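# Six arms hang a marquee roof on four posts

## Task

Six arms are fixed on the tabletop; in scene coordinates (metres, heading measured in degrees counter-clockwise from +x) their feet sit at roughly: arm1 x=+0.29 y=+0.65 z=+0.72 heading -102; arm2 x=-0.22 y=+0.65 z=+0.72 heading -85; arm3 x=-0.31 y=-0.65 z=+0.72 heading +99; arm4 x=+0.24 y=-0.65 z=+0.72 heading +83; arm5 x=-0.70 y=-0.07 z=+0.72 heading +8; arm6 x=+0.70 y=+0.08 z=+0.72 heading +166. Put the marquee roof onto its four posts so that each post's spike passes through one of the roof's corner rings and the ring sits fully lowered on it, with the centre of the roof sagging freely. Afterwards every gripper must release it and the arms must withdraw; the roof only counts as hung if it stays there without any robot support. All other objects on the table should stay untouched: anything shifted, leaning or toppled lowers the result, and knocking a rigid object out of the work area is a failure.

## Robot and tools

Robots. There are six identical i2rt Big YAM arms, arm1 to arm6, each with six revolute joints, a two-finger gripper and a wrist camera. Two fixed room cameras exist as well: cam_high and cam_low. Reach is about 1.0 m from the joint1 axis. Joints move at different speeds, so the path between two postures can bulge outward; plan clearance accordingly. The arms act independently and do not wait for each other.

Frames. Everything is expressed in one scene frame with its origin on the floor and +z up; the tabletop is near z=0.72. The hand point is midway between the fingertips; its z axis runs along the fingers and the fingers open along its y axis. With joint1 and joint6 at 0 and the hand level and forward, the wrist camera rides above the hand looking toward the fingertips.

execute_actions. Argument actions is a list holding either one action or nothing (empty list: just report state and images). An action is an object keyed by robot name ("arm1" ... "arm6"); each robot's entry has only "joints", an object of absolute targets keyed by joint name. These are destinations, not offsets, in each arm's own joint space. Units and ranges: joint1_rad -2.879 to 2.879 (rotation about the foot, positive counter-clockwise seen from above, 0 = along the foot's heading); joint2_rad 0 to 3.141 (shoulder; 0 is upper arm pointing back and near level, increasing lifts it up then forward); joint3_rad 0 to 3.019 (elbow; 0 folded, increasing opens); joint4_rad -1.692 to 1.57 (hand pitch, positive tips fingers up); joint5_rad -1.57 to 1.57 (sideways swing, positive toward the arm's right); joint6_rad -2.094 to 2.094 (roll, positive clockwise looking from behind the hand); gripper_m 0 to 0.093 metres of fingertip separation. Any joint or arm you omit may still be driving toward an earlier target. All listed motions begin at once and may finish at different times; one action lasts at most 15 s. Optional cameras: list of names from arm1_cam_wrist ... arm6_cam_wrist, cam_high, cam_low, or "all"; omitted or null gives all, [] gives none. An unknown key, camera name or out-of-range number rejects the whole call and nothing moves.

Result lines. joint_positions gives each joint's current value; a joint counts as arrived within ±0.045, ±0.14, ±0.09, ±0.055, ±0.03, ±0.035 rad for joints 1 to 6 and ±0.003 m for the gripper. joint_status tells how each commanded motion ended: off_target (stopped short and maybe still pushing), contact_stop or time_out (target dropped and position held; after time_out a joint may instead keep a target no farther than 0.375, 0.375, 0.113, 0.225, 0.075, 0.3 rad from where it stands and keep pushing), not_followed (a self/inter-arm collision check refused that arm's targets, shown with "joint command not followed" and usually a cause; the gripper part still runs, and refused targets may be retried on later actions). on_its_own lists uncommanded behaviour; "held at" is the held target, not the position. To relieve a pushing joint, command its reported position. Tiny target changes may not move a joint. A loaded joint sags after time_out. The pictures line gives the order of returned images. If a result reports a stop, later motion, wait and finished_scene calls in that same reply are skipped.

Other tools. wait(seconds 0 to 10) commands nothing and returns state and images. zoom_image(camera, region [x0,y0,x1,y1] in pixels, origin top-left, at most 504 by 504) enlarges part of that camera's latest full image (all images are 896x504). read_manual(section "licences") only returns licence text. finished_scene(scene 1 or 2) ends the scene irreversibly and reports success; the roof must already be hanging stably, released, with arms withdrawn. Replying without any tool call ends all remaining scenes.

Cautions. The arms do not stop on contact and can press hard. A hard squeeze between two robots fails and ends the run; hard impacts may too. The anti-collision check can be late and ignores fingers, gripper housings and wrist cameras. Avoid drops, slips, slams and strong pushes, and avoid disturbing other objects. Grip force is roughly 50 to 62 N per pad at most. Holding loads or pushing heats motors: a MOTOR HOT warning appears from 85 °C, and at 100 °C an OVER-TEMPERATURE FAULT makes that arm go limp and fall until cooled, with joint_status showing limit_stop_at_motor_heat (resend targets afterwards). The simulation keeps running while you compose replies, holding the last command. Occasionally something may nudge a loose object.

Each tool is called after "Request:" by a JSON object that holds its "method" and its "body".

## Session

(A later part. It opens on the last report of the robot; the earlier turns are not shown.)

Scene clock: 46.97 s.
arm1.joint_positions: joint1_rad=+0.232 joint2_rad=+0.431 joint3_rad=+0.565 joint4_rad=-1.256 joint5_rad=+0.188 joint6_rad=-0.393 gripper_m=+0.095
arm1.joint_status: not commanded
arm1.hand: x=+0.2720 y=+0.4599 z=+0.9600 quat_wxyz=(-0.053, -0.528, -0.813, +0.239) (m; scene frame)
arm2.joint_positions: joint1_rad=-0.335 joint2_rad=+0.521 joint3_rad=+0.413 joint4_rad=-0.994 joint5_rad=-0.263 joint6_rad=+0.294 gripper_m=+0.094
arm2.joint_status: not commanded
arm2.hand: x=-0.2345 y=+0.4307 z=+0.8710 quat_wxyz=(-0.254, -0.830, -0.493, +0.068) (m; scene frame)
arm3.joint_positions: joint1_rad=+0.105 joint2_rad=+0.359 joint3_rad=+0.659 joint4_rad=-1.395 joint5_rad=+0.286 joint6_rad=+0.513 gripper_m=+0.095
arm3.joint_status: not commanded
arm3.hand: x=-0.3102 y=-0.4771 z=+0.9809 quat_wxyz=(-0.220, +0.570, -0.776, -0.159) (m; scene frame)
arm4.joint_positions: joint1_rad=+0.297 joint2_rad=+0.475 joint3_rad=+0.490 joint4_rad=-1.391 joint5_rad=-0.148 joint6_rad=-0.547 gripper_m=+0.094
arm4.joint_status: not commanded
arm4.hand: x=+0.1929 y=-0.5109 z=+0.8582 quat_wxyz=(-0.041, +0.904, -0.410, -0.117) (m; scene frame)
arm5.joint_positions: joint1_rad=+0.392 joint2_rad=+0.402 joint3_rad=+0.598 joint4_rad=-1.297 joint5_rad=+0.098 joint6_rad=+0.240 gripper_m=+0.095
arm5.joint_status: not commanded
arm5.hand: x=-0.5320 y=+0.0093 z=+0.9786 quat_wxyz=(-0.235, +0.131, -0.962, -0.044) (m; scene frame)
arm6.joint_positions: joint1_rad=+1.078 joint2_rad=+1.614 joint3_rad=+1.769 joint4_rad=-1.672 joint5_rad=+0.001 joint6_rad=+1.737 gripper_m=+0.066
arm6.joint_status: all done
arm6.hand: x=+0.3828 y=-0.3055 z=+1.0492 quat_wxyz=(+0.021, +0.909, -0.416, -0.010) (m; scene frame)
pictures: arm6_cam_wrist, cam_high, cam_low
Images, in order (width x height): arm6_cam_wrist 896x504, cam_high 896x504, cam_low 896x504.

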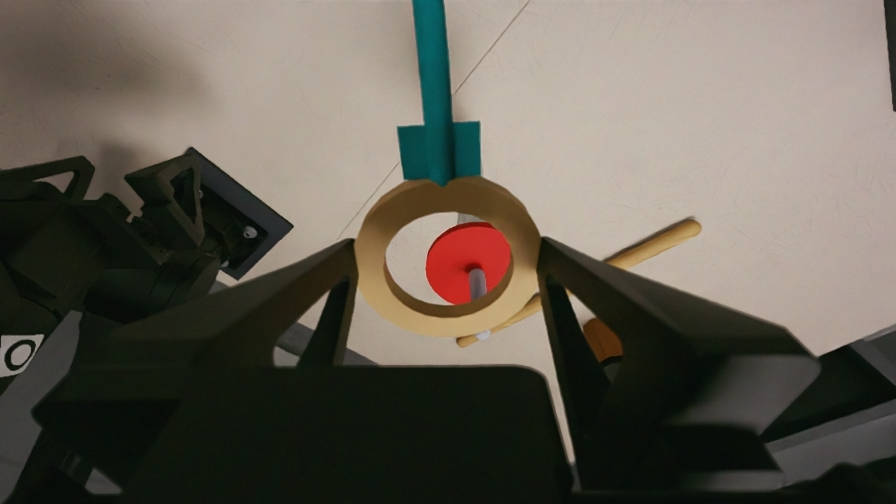

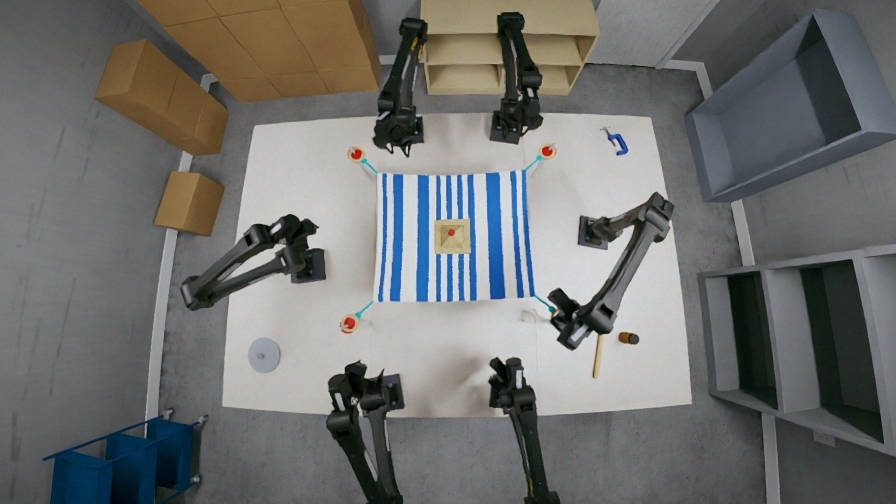

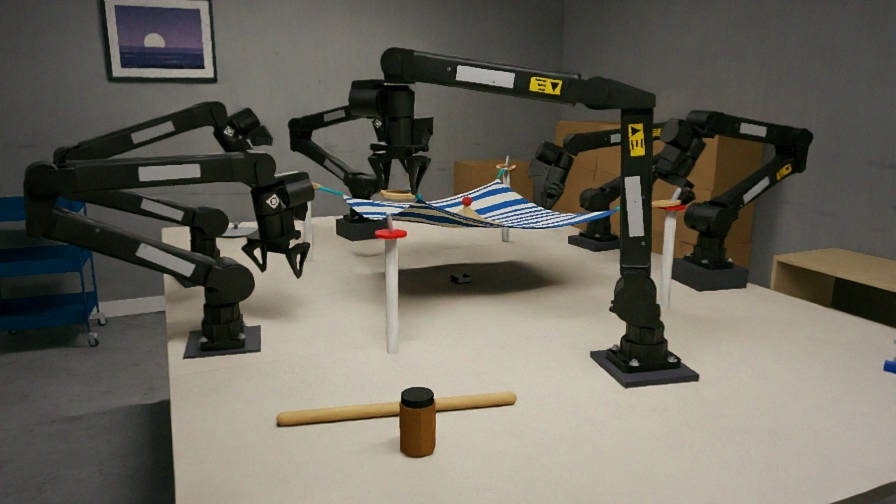

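Request:
{"method": "execute_actions", "body": {"actions": [{"arm6":{"joints":{"joint1_rad":1.22,"joint6_rad":1.88}}}], "cameras": ["arm6_cam_wrist","cam_low"]}}

Scene clock: 50.40 s.
arm1.joint_positions: joint1_rad=+0.232 joint2_rad=+0.431 joint3_rad=+0.565 joint4_rad=-1.256 joint5_rad=+0.188 joint6_rad=-0.393 gripper_m=+0.095
arm1.joint_status: not commanded
arm1.hand: x=+0.2720 y=+0.4599 z=+0.9600 quat_wxyz=(-0.053, -0.528, -0.813, +0.239) (m; scene frame)
arm2.joint_positions: joint1_rad=-0.335 joint2_rad=+0.521 joint3_rad=+0.413 joint4_rad=-0.994 joint5_rad=-0.263 joint6_rad=+0.294 gripper_m=+0.094
arm2.joint_status: not commanded
arm2.hand: x=-0.2345 y=+0.4307 z=+0.8710 quat_wxyz=(-0.254, -0.830, -0.493, +0.068) (m; scene frame)
arm3.joint_positions: joint1_rad=+0.105 joint2_rad=+0.359 joint3_rad=+0.659 joint4_rad=-1.395 joint5_rad=+0.286 joint6_rad=+0.513 gripper_m=+0.095
arm3.joint_status: not commanded
arm3.hand: x=-0.3102 y=-0.4771 z=+0.9809 quat_wxyz=(-0.220, +0.570, -0.776, -0.159) (m; scene frame)
arm4.joint_positions: joint1_rad=+0.297 joint2_rad=+0.475 joint3_rad=+0.490 joint4_rad=-1.391 joint5_rad=-0.148 joint6_rad=-0.547 gripper_m=+0.094
arm4.joint_status: not commanded
arm4.hand: x=+0.1929 y=-0.5109 z=+0.8582 quat_wxyz=(-0.041, +0.904, -0.410, -0.117) (m; scene frame)
arm5.joint_positions: joint1_rad=+0.392 joint2_rad=+0.402 joint3_rad=+0.598 joint4_rad=-1.297 joint5_rad=+0.098 joint6_rad=+0.240 gripper_m=+0.095
arm5.joint_status: not commanded
arm5.hand: x=-0.5320 y=+0.0093 z=+0.9786 quat_wxyz=(-0.235, +0.131, -0.962, -0.044) (m; scene frame)
arm6.joint_positions: joint1_rad=+1.211 joint2_rad=+1.614 joint3_rad=+1.769 joint4_rad=-1.675 joint5_rad=+0.013 joint6_rad=+1.865 gripper_m=+0.066
arm6.joint_status: all done
arm6.hand: x=+0.4349 y=-0.3425 z=+1.0488 quat_wxyz=(+0.019, +0.910, -0.414, -0.012) (m; scene frame)
pictures: arm6_cam_wrist, cam_low
Images, in order (width x height): arm6_cam_wrist 896x504, cam_low 896x504.

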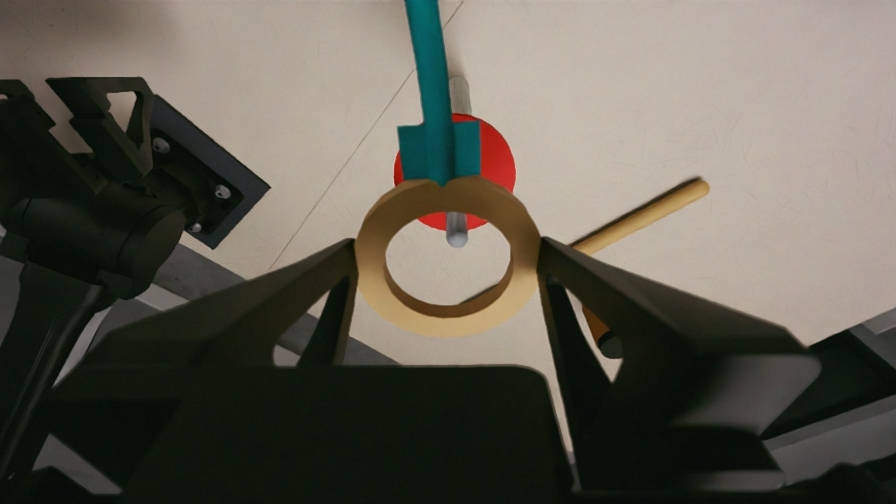

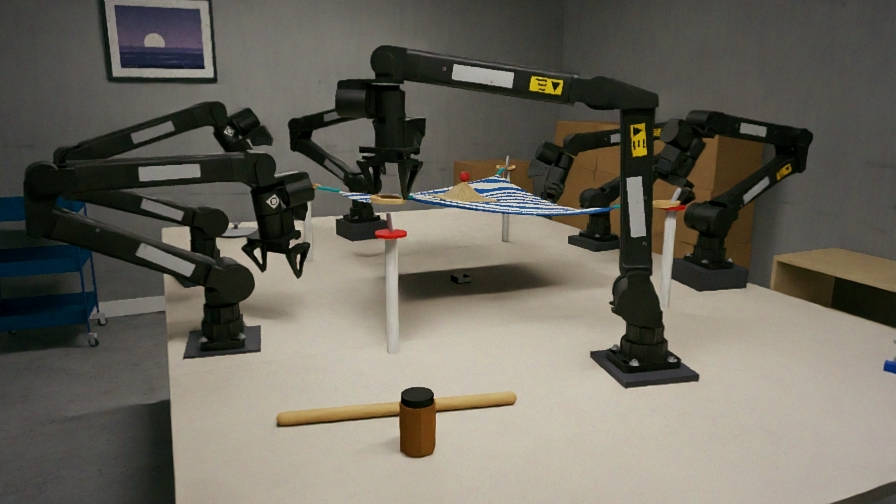

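Request:
{"method": "execute_actions", "body": {"actions": [{"arm6":{"joints":{"joint1_rad":1.24,"joint3_rad":1.68,"joint4_rad":-1.60}}}], "cameras": ["arm6_cam_wrist","cam_low"]}}

Scene clock: 53.57 s.
arm1.joint_positions: joint1_rad=+0.232 joint2_rad=+0.431 joint3_rad=+0.565 joint4_rad=-1.256 joint5_rad=+0.188 joint6_rad=-0.393 gripper_m=+0.095
arm1.joint_status: not commanded
arm1.hand: x=+0.2720 y=+0.4599 z=+0.9600 quat_wxyz=(-0.053, -0.528, -0.813, +0.239) (m; scene frame)
arm2.joint_positions: joint1_rad=-0.335 joint2_rad=+0.521 joint3_rad=+0.413 joint4_rad=-0.994 joint5_rad=-0.263 joint6_rad=+0.294 gripper_m=+0.094
arm2.joint_status: not commanded
arm2.hand: x=-0.2345 y=+0.4307 z=+0.8710 quat_wxyz=(-0.254, -0.830, -0.493, +0.068) (m; scene frame)
arm3.joint_positions: joint1_rad=+0.105 joint2_rad=+0.359 joint3_rad=+0.659 joint4_rad=-1.395 joint5_rad=+0.286 joint6_rad=+0.513 gripper_m=+0.095
arm3.joint_status: not commanded
arm3.hand: x=-0.3102 y=-0.4771 z=+0.9809 quat_wxyz=(-0.220, +0.570, -0.776, -0.159) (m; scene frame)
arm4.joint_positions: joint1_rad=+0.297 joint2_rad=+0.475 joint3_rad=+0.490 joint4_rad=-1.391 joint5_rad=-0.148 joint6_rad=-0.547 gripper_m=+0.094
arm4.joint_status: not commanded
arm4.hand: x=+0.1929 y=-0.5109 z=+0.8582 quat_wxyz=(-0.041, +0.904, -0.410, -0.117) (m; scene frame)
arm5.joint_positions: joint1_rad=+0.392 joint2_rad=+0.402 joint3_rad=+0.598 joint4_rad=-1.297 joint5_rad=+0.098 joint6_rad=+0.240 gripper_m=+0.095
arm5.joint_status: not commanded
arm5.hand: x=-0.5320 y=+0.0093 z=+0.9786 quat_wxyz=(-0.235, +0.131, -0.962, -0.044) (m; scene frame)
arm6.joint_positions: joint1_rad=+1.211 joint2_rad=+1.624 joint3_rad=+1.685 joint4_rad=-1.611 joint5_rad=+0.013 joint6_rad=+1.866 gripper_m=+0.066
arm6.joint_status: all done
arm6.hand: x=+0.4348 y=-0.3422 z=+1.0122 quat_wxyz=(+0.004, +0.910, -0.414, -0.010) (m; scene frame)
pictures: arm6_cam_wrist, cam_low
Images, in order (width x height): arm6_cam_wrist 896x504, cam_low 896x504.

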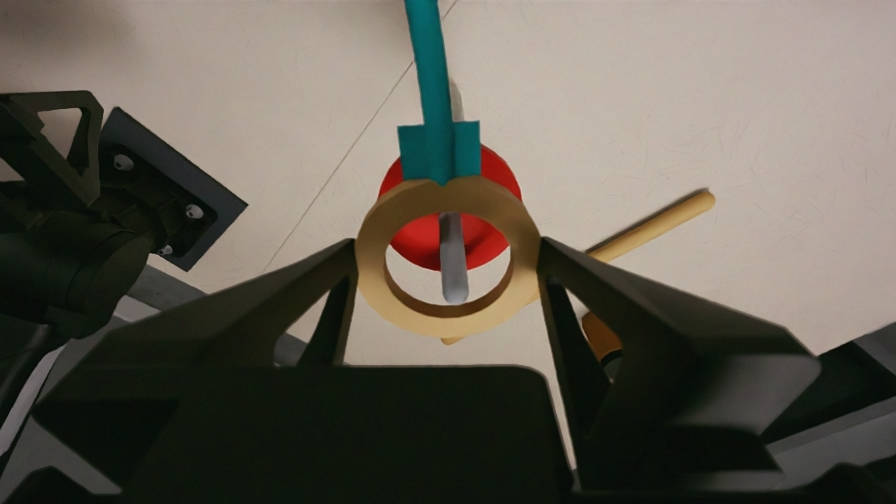

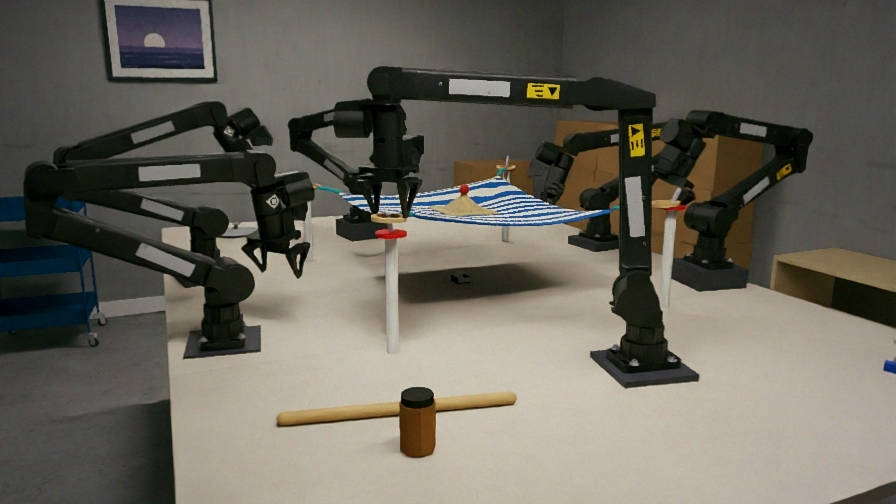

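Request:
{"method": "execute_actions", "body": {"actions": [{"arm6":{"joints":{"joint3_rad":1.605,"joint4_rad":-1.53}}}], "cameras": ["arm6_cam_wrist"]}}

Request:
{"method": "execute_actions", "body": {"actions": [{"arm6":{"joints":{"joint1_rad":1.175}}}], "cameras": ["arm6_cam_wrist","cam_low"]}}

Scene clock: 56.60 s.
arm1.joint_positions: joint1_rad=+0.232 joint2_rad=+0.431 joint3_rad=+0.565 joint4_rad=-1.256 joint5_rad=+0.188 joint6_rad=-0.393 gripper_m=+0.095
arm1.joint_status: not commanded
arm1.hand: x=+0.2720 y=+0.4599 z=+0.9600 quat_wxyz=(-0.053, -0.528, -0.813, +0.239) (m; scene frame)
arm2.joint_positions: joint1_rad=-0.335 joint2_rad=+0.521 joint3_rad=+0.413 joint4_rad=-0.994 joint5_rad=-0.263 joint6_rad=+0.294 gripper_m=+0.094
arm2.joint_status: not commanded
arm2.hand: x=-0.2345 y=+0.4307 z=+0.8710 quat_wxyz=(-0.254, -0.830, -0.493, +0.068) (m; scene frame)
arm3.joint_positions: joint1_rad=+0.105 joint2_rad=+0.359 joint3_rad=+0.659 joint4_rad=-1.395 joint5_rad=+0.286 joint6_rad=+0.513 gripper_m=+0.095
arm3.joint_status: not commanded
arm3.hand: x=-0.3102 y=-0.4771 z=+0.9809 quat_wxyz=(-0.220, +0.570, -0.776, -0.159) (m; scene frame)
arm4.joint_positions: joint1_rad=+0.297 joint2_rad=+0.475 joint3_rad=+0.490 joint4_rad=-1.391 joint5_rad=-0.148 joint6_rad=-0.547 gripper_m=+0.094
arm4.joint_status: not commanded
arm4.hand: x=+0.1929 y=-0.5109 z=+0.8582 quat_wxyz=(-0.041, +0.904, -0.410, -0.117) (m; scene frame)
arm5.joint_positions: joint1_rad=+0.392 joint2_rad=+0.402 joint3_rad=+0.598 joint4_rad=-1.297 joint5_rad=+0.098 joint6_rad=+0.240 gripper_m=+0.095
arm5.joint_status: not commanded
arm5.hand: x=-0.5320 y=+0.0093 z=+0.9786 quat_wxyz=(-0.235, +0.131, -0.962, -0.044) (m; scene frame)
arm6.joint_positions: joint1_rad=+1.211 joint2_rad=+1.621 joint3_rad=+1.617 joint4_rad=-1.542 joint5_rad=+0.013 joint6_rad=+1.866 gripper_m=+0.066
arm6.joint_status: all done
arm6.hand: x=+0.4345 y=-0.3423 z=+0.9875 quat_wxyz=(+0.006, +0.910, -0.414, -0.011) (m; scene frame)
pictures: arm6_cam_wrist
Images, in order (width x height): arm6_cam_wrist 896x504.

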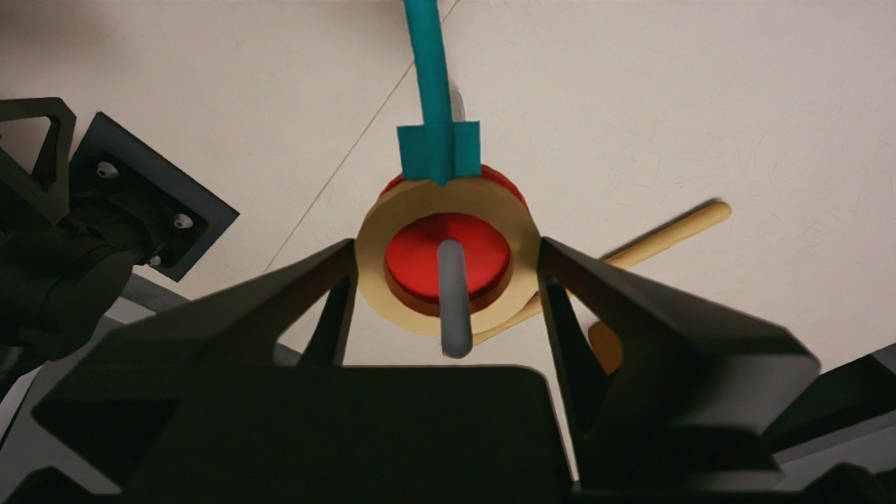

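Scene clock: 57.40 s.
arm1.joint_positions: joint1_rad=+0.232 joint2_rad=+0.431 joint3_rad=+0.565 joint4_rad=-1.256 joint5_rad=+0.188 joint6_rad=-0.393 gripper_m=+0.095
arm1.joint_status: not commanded
arm1.hand: x=+0.2720 y=+0.4599 z=+0.9600 quat_wxyz=(-0.053, -0.528, -0.813, +0.239) (m; scene frame)
arm2.joint_positions: joint1_rad=-0.335 joint2_rad=+0.521 joint3_rad=+0.413 joint4_rad=-0.994 joint5_rad=-0.263 joint6_rad=+0.294 gripper_m=+0.094
arm2.joint_status: not commanded
arm2.hand: x=-0.2345 y=+0.4307 z=+0.8710 quat_wxyz=(-0.254, -0.830, -0.493, +0.068) (m; scene frame)
arm3.joint_positions: joint1_rad=+0.105 joint2_rad=+0.359 joint3_rad=+0.659 joint4_rad=-1.395 joint5_rad=+0.286 joint6_rad=+0.513 gripper_m=+0.095
arm3.joint_status: not commanded
arm3.hand: x=-0.3102 y=-0.4771 z=+0.9809 quat_wxyz=(-0.220, +0.570, -0.776, -0.159) (m; scene frame)
arm4.joint_positions: joint1_rad=+0.297 joint2_rad=+0.475 joint3_rad=+0.490 joint4_rad=-1.391 joint5_rad=-0.148 joint6_rad=-0.547 gripper_m=+0.094
arm4.joint_status: not commanded
arm4.hand: x=+0.1929 y=-0.5109 z=+0.8582 quat_wxyz=(-0.041, +0.904, -0.410, -0.117) (m; scene frame)
arm5.joint_positions: joint1_rad=+0.392 joint2_rad=+0.402 joint3_rad=+0.598 joint4_rad=-1.297 joint5_rad=+0.098 joint6_rad=+0.240 gripper_m=+0.095
arm5.joint_status: not commanded
arm5.hand: x=-0.5320 y=+0.0093 z=+0.9786 quat_wxyz=(-0.235, +0.131, -0.962, -0.044) (m; scene frame)
arm6.joint_positions: joint1_rad=+1.167 joint2_rad=+1.621 joint3_rad=+1.617 joint4_rad=-1.541 joint5_rad=+0.012 joint6_rad=+1.866 gripper_m=+0.066
arm6.joint_status: all done
arm6.hand: x=+0.4164 y=-0.3308 z=+0.9876 quat_wxyz=(+0.007, +0.901, -0.434, -0.010) (m; scene frame)
pictures: arm6_cam_wrist, cam_low
Images, in order (width x height): arm6_cam_wrist 896x504, cam_low 896x504.

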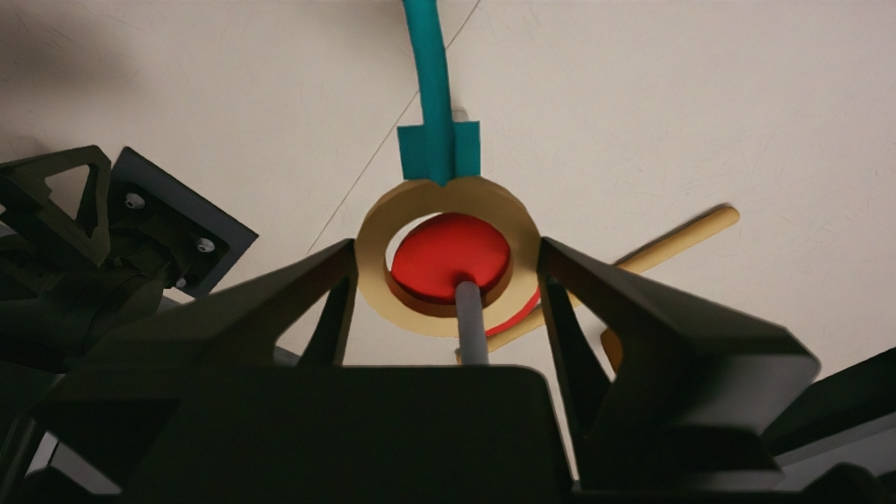

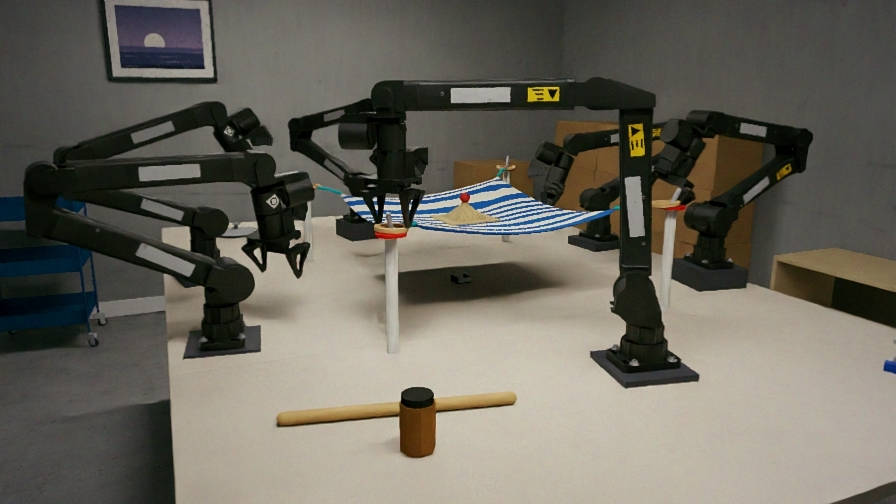

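Request:
{"method": "execute_actions", "body": {"actions": [{"arm6":{"joints":{"joint3_rad":1.585}}}], "cameras": []}}

Request:
{"method": "execute_actions", "body": {"actions": [{"arm6":{"joints":{"gripper_m":0.093}}}], "cameras": ["arm6_cam_wrist"]}}

Request:
{"method": "execute_actions", "body": {"actions": [{"arm6":{"joints":{"joint3_rad":1.84,"joint4_rad":-1.68}}}], "cameras": ["arm6_cam_wrist"]}}

Request:
{"method": "execute_actions", "body": {"actions": [{"arm6":{"joints":{"joint2_rad":0.9,"joint3_rad":1.5,"joint1_rad":1.5}},"arm4":{"joints":{"joint2_rad":0.15}},"arm2":{"joints":{"joint4_rad":-1.5}},"arm1":{"joints":{"joint4_rad":-1.6}},"arm3":{"joints":{"joint4_rad":-1.65,"joint1_rad":-0.1}}}], "cameras": ["cam_high","cam_low"]}}

Request:
{"method": "zoom_image", "body": {"camera": "cam_low", "region": [270, 130, 720, 300]}}

Scene clock: 64.13 s.
arm1.joint_positions: joint1_rad=+0.232 joint2_rad=+0.431 joint3_rad=+0.565 joint4_rad=-1.256 joint5_rad=+0.188 joint6_rad=-0.393 gripper_m=+0.095
arm1.joint_status: not commanded
arm1.hand: x=+0.2720 y=+0.4599 z=+0.9600 quat_wxyz=(-0.053, -0.528, -0.813, +0.239) (m; scene frame)
arm2.joint_positions: joint1_rad=-0.335 joint2_rad=+0.521 joint3_rad=+0.413 joint4_rad=-0.994 joint5_rad=-0.263 joint6_rad=+0.294 gripper_m=+0.094
arm2.joint_status: not commanded
arm2.hand: x=-0.2345 y=+0.4307 z=+0.8710 quat_wxyz=(-0.254, -0.830, -0.493, +0.068) (m; scene frame)
arm3.joint_positions: joint1_rad=+0.105 joint2_rad=+0.359 joint3_rad=+0.659 joint4_rad=-1.395 joint5_rad=+0.286 joint6_rad=+0.513 gripper_m=+0.095
arm3.joint_status: not commanded
arm3.hand: x=-0.3102 y=-0.4771 z=+0.9809 quat_wxyz=(-0.220, +0.570, -0.776, -0.159) (m; scene frame)
arm4.joint_positions: joint1_rad=+0.297 joint2_rad=+0.475 joint3_rad=+0.490 joint4_rad=-1.391 joint5_rad=-0.148 joint6_rad=-0.547 gripper_m=+0.094
arm4.joint_status: not commanded
arm4.hand: x=+0.1929 y=-0.5109 z=+0.8582 quat_wxyz=(-0.041, +0.904, -0.410, -0.117) (m; scene frame)
arm5.joint_positions: joint1_rad=+0.392 joint2_rad=+0.402 joint3_rad=+0.598 joint4_rad=-1.297 joint5_rad=+0.098 joint6_rad=+0.240 gripper_m=+0.095
arm5.joint_status: not commanded
arm5.hand: x=-0.5320 y=+0.0093 z=+0.9786 quat_wxyz=(-0.235, +0.131, -0.962, -0.044) (m; scene frame)
arm6.joint_positions: joint1_rad=+1.167 joint2_rad=+1.620 joint3_rad=+1.612 joint4_rad=-1.539 joint5_rad=+0.011 joint6_rad=+1.866 gripper_m=+0.066
arm6.joint_status: all done
arm6.hand: x=+0.4169 y=-0.3302 z=+0.9865 quat_wxyz=(+0.006, +0.901, -0.434, -0.010) (m; scene frame)
pictures: none
No camera images: the call's "cameras" was empty. Leave "cameras" out to get every camera's image.

Scene clock: 64.80 s.
arm1.joint_positions: joint1_rad=+0.232 joint2_rad=+0.431 joint3_rad=+0.565 joint4_rad=-1.256 joint5_rad=+0.188 joint6_rad=-0.393 gripper_m=+0.095
arm1.joint_status: not commanded
arm1.hand: x=+0.2720 y=+0.4599 z=+0.9600 quat_wxyz=(-0.053, -0.528, -0.813, +0.239) (m; scene frame)
arm2.joint_positions: joint1_rad=-0.335 joint2_rad=+0.521 joint3_rad=+0.413 joint4_rad=-0.994 joint5_rad=-0.263 joint6_rad=+0.294 gripper_m=+0.094
arm2.joint_status: not commanded
arm2.hand: x=-0.2345 y=+0.4307 z=+0.8710 quat_wxyz=(-0.254, -0.830, -0.493, +0.068) (m; scene frame)
arm3.joint_positions: joint1_rad=+0.105 joint2_rad=+0.359 joint3_rad=+0.659 joint4_rad=-1.395 joint5_rad=+0.286 joint6_rad=+0.513 gripper_m=+0.095
arm3.joint_status: not commanded
arm3.hand: x=-0.3102 y=-0.4771 z=+0.9809 quat_wxyz=(-0.220, +0.570, -0.776, -0.159) (m; scene frame)
arm4.joint_positions: joint1_rad=+0.297 joint2_rad=+0.475 joint3_rad=+0.490 joint4_rad=-1.391 joint5_rad=-0.148 joint6_rad=-0.547 gripper_m=+0.094
arm4.joint_status: not commanded
arm4.hand: x=+0.1929 y=-0.5109 z=+0.8582 quat_wxyz=(-0.041, +0.904, -0.410, -0.117) (m; scene frame)
arm5.joint_positions: joint1_rad=+0.392 joint2_rad=+0.402 joint3_rad=+0.598 joint4_rad=-1.297 joint5_rad=+0.098 joint6_rad=+0.240 gripper_m=+0.095
arm5.joint_status: not commanded
arm5.hand: x=-0.5320 y=+0.0093 z=+0.9786 quat_wxyz=(-0.235, +0.131, -0.962, -0.044) (m; scene frame)
arm6.joint_positions: joint1_rad=+1.167 joint2_rad=+1.620 joint3_rad=+1.600 joint4_rad=-1.539 joint5_rad=+0.003 joint6_rad=+1.868 gripper_m=+0.093
arm6.joint_status: all done
arm6.hand: x=+0.4198 y=-0.3283 z=+0.9819 quat_wxyz=(+0.001, +0.900, -0.435, -0.005) (m; scene frame)
pictures: arm6_cam_wrist
Images, in order (width x height): arm6_cam_wrist 896x504.

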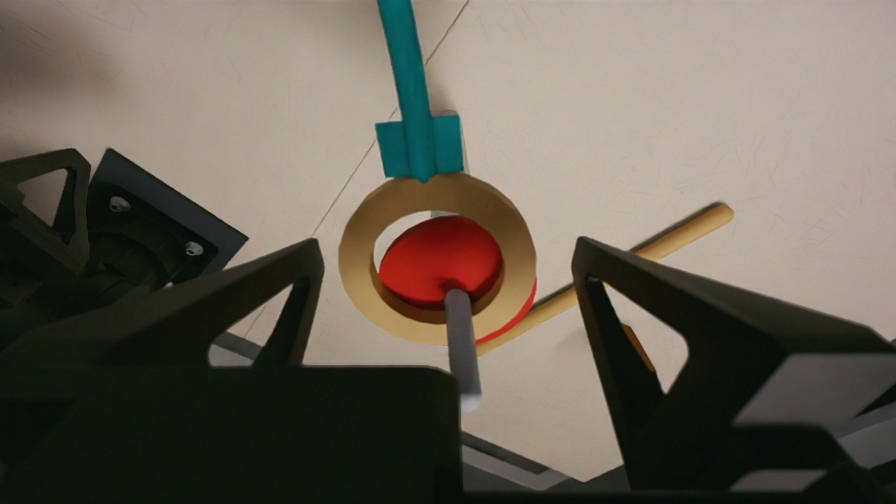

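Scene clock: 65.80 s.
arm1.joint_positions: joint1_rad=+0.232 joint2_rad=+0.431 joint3_rad=+0.565 joint4_rad=-1.256 joint5_rad=+0.188 joint6_rad=-0.393 gripper_m=+0.095
arm1.joint_status: not commanded
arm1.hand: x=+0.2720 y=+0.4599 z=+0.9600 quat_wxyz=(-0.053, -0.528, -0.813, +0.239) (m; scene frame)
arm2.joint_positions: joint1_rad=-0.335 joint2_rad=+0.521 joint3_rad=+0.413 joint4_rad=-0.994 joint5_rad=-0.263 joint6_rad=+0.294 gripper_m=+0.094
arm2.joint_status: not commanded
arm2.hand: x=-0.2345 y=+0.4307 z=+0.8710 quat_wxyz=(-0.254, -0.830, -0.493, +0.068) (m; scene frame)
arm3.joint_positions: joint1_rad=+0.105 joint2_rad=+0.359 joint3_rad=+0.659 joint4_rad=-1.395 joint5_rad=+0.286 joint6_rad=+0.513 gripper_m=+0.095
arm3.joint_status: not commanded
arm3.hand: x=-0.3102 y=-0.4771 z=+0.9809 quat_wxyz=(-0.220, +0.570, -0.776, -0.159) (m; scene frame)
arm4.joint_positions: joint1_rad=+0.297 joint2_rad=+0.475 joint3_rad=+0.490 joint4_rad=-1.391 joint5_rad=-0.148 joint6_rad=-0.547 gripper_m=+0.094
arm4.joint_status: not commanded
arm4.hand: x=+0.1929 y=-0.5109 z=+0.8582 quat_wxyz=(-0.041, +0.904, -0.410, -0.117) (m; scene frame)
arm5.joint_positions: joint1_rad=+0.392 joint2_rad=+0.402 joint3_rad=+0.598 joint4_rad=-1.297 joint5_rad=+0.098 joint6_rad=+0.240 gripper_m=+0.095
arm5.joint_status: not commanded
arm5.hand: x=-0.5320 y=+0.0093 z=+0.9786 quat_wxyz=(-0.235, +0.131, -0.962, -0.044) (m; scene frame)
arm6.joint_positions: joint1_rad=+1.167 joint2_rad=+1.614 joint3_rad=+1.799 joint4_rad=-1.671 joint5_rad=+0.003 joint6_rad=+1.869 gripper_m=+0.093
arm6.joint_status: all done
arm6.hand: x=+0.4147 y=-0.3366 z=+1.0608 quat_wxyz=(+0.036, +0.900, -0.435, -0.010) (m; scene frame)
pictures: arm6_cam_wrist
Images, in order (width x height): arm6_cam_wrist 896x504.

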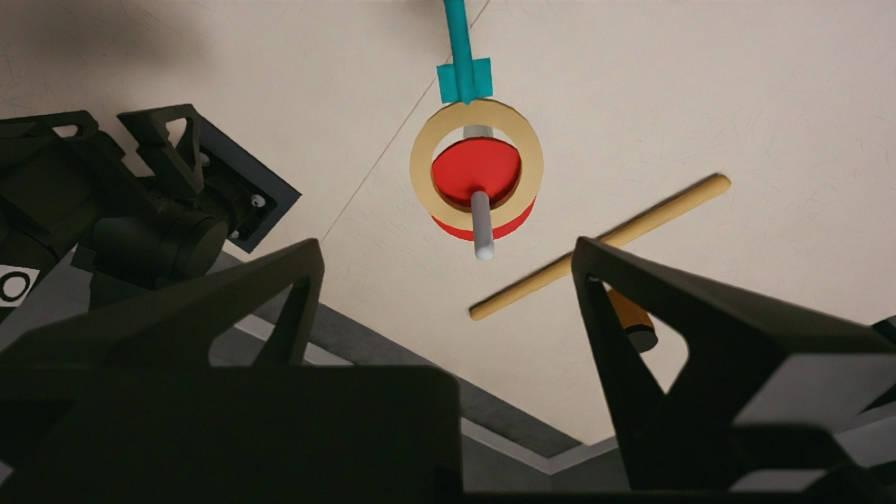

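Scene clock: 68.33 s.
arm1.joint_positions: joint1_rad=+0.232 joint2_rad=+0.431 joint3_rad=+0.565 joint4_rad=-1.584 joint5_rad=+0.188 joint6_rad=-0.393 gripper_m=+0.095
arm1.joint_status: all done
arm1.hand: x=+0.2667 y=+0.5356 z=+0.9372 quat_wxyz=(+0.043, -0.529, -0.841, +0.109) (m; scene frame)
arm2.joint_positions: joint1_rad=-0.335 joint2_rad=+0.521 joint3_rad=+0.412 joint4_rad=-1.355 joint5_rad=-0.263 joint6_rad=+0.294 gripper_m=+0.094
arm2.joint_status: joint4_rad time_out (moved -0.361 of -0.506)
arm2.on_its_own: joint4_rad is held at -1.344, not at your -1.500, since a time_out
arm2.hand: x=-0.2126 y=+0.5106 z=+0.8464 quat_wxyz=(-0.129, -0.863, -0.485, -0.058) (m; scene frame)
arm3.joint_positions: joint1_rad=-0.097 joint2_rad=+0.359 joint3_rad=+0.659 joint4_rad=-1.640 joint5_rad=+0.286 joint6_rad=+0.513 gripper_m=+0.095
arm3.joint_status: all done
arm3.hand: x=-0.2715 y=-0.5356 z=+0.9613 quat_wxyz=(-0.182, +0.514, -0.838, -0.030) (m; scene frame)
arm4.joint_positions: joint1_rad=+0.297 joint2_rad=+0.148 joint3_rad=+0.490 joint4_rad=-1.391 joint5_rad=-0.148 joint6_rad=-0.547 gripper_m=+0.094
arm4.joint_status: all done
arm4.hand: x=+0.1940 y=-0.5175 z=+0.8977 quat_wxyz=(-0.175, +0.882, -0.387, -0.204) (m; scene frame)
arm5.joint_positions: joint1_rad=+0.392 joint2_rad=+0.402 joint3_rad=+0.598 joint4_rad=-1.297 joint5_rad=+0.098 joint6_rad=+0.240 gripper_m=+0.095
arm5.joint_status: not commanded
arm5.hand: x=-0.5320 y=+0.0093 z=+0.9786 quat_wxyz=(-0.235, +0.131, -0.962, -0.044) (m; scene frame)
arm6.joint_positions: joint1_rad=+1.505 joint2_rad=+0.905 joint3_rad=+1.511 joint4_rad=-1.676 joint5_rad=-0.001 joint6_rad=+1.869 gripper_m=+0.093
arm6.joint_status: all done
arm6.hand: x=+0.6285 y=-0.1887 z=+1.2033 quat_wxyz=(+0.243, +0.932, -0.269, +0.003) (m; scene frame)
pictures: cam_high, cam_low
joint command not followed: on one or more control steps a check withheld the commanded joint targets of the arm2 arm, and it was not sent them on those steps.
cause: the commanded joint targets would bring two parts of the arm too close to each other (its upper arm (the part past joint 2) and its fingers); next, command targets that bring no two parts of the arm closer together.
Images, in order (width x height): cam_high 896x504, cam_low 896x504.

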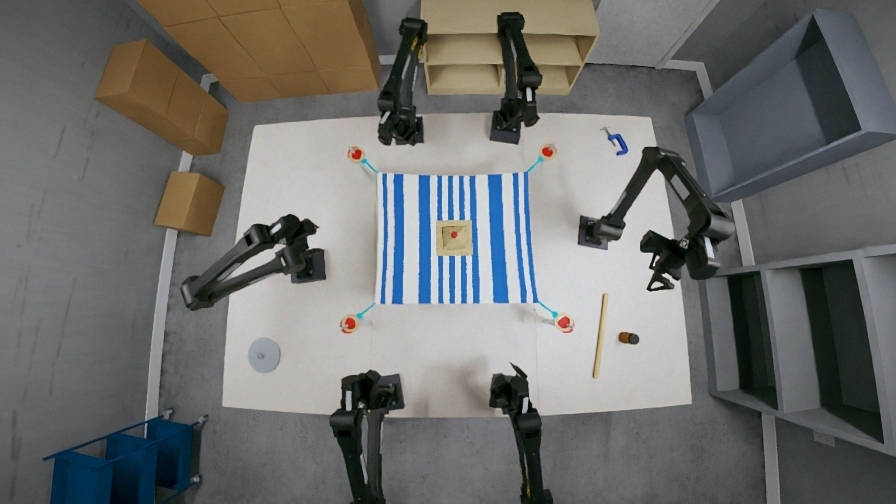

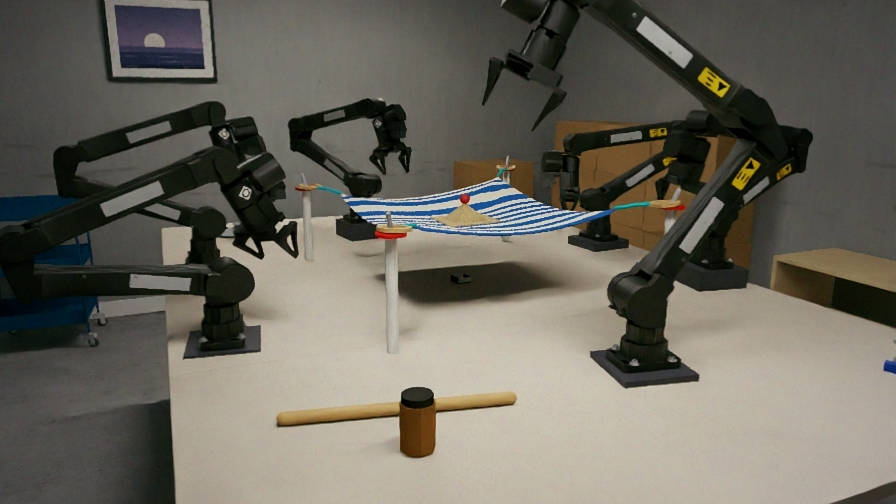

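Region (270, 130, 720, 300) of cam_low's 896x504 image, scaled by 1.120, with more detail than that image has; it fills the top 190 rows of this view, and the rest is white.

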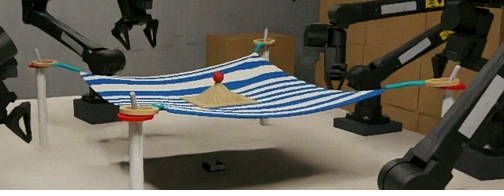

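Request:
{"method": "finished_scene", "body": {"scene": 1}}

The scene is finished: the task was done.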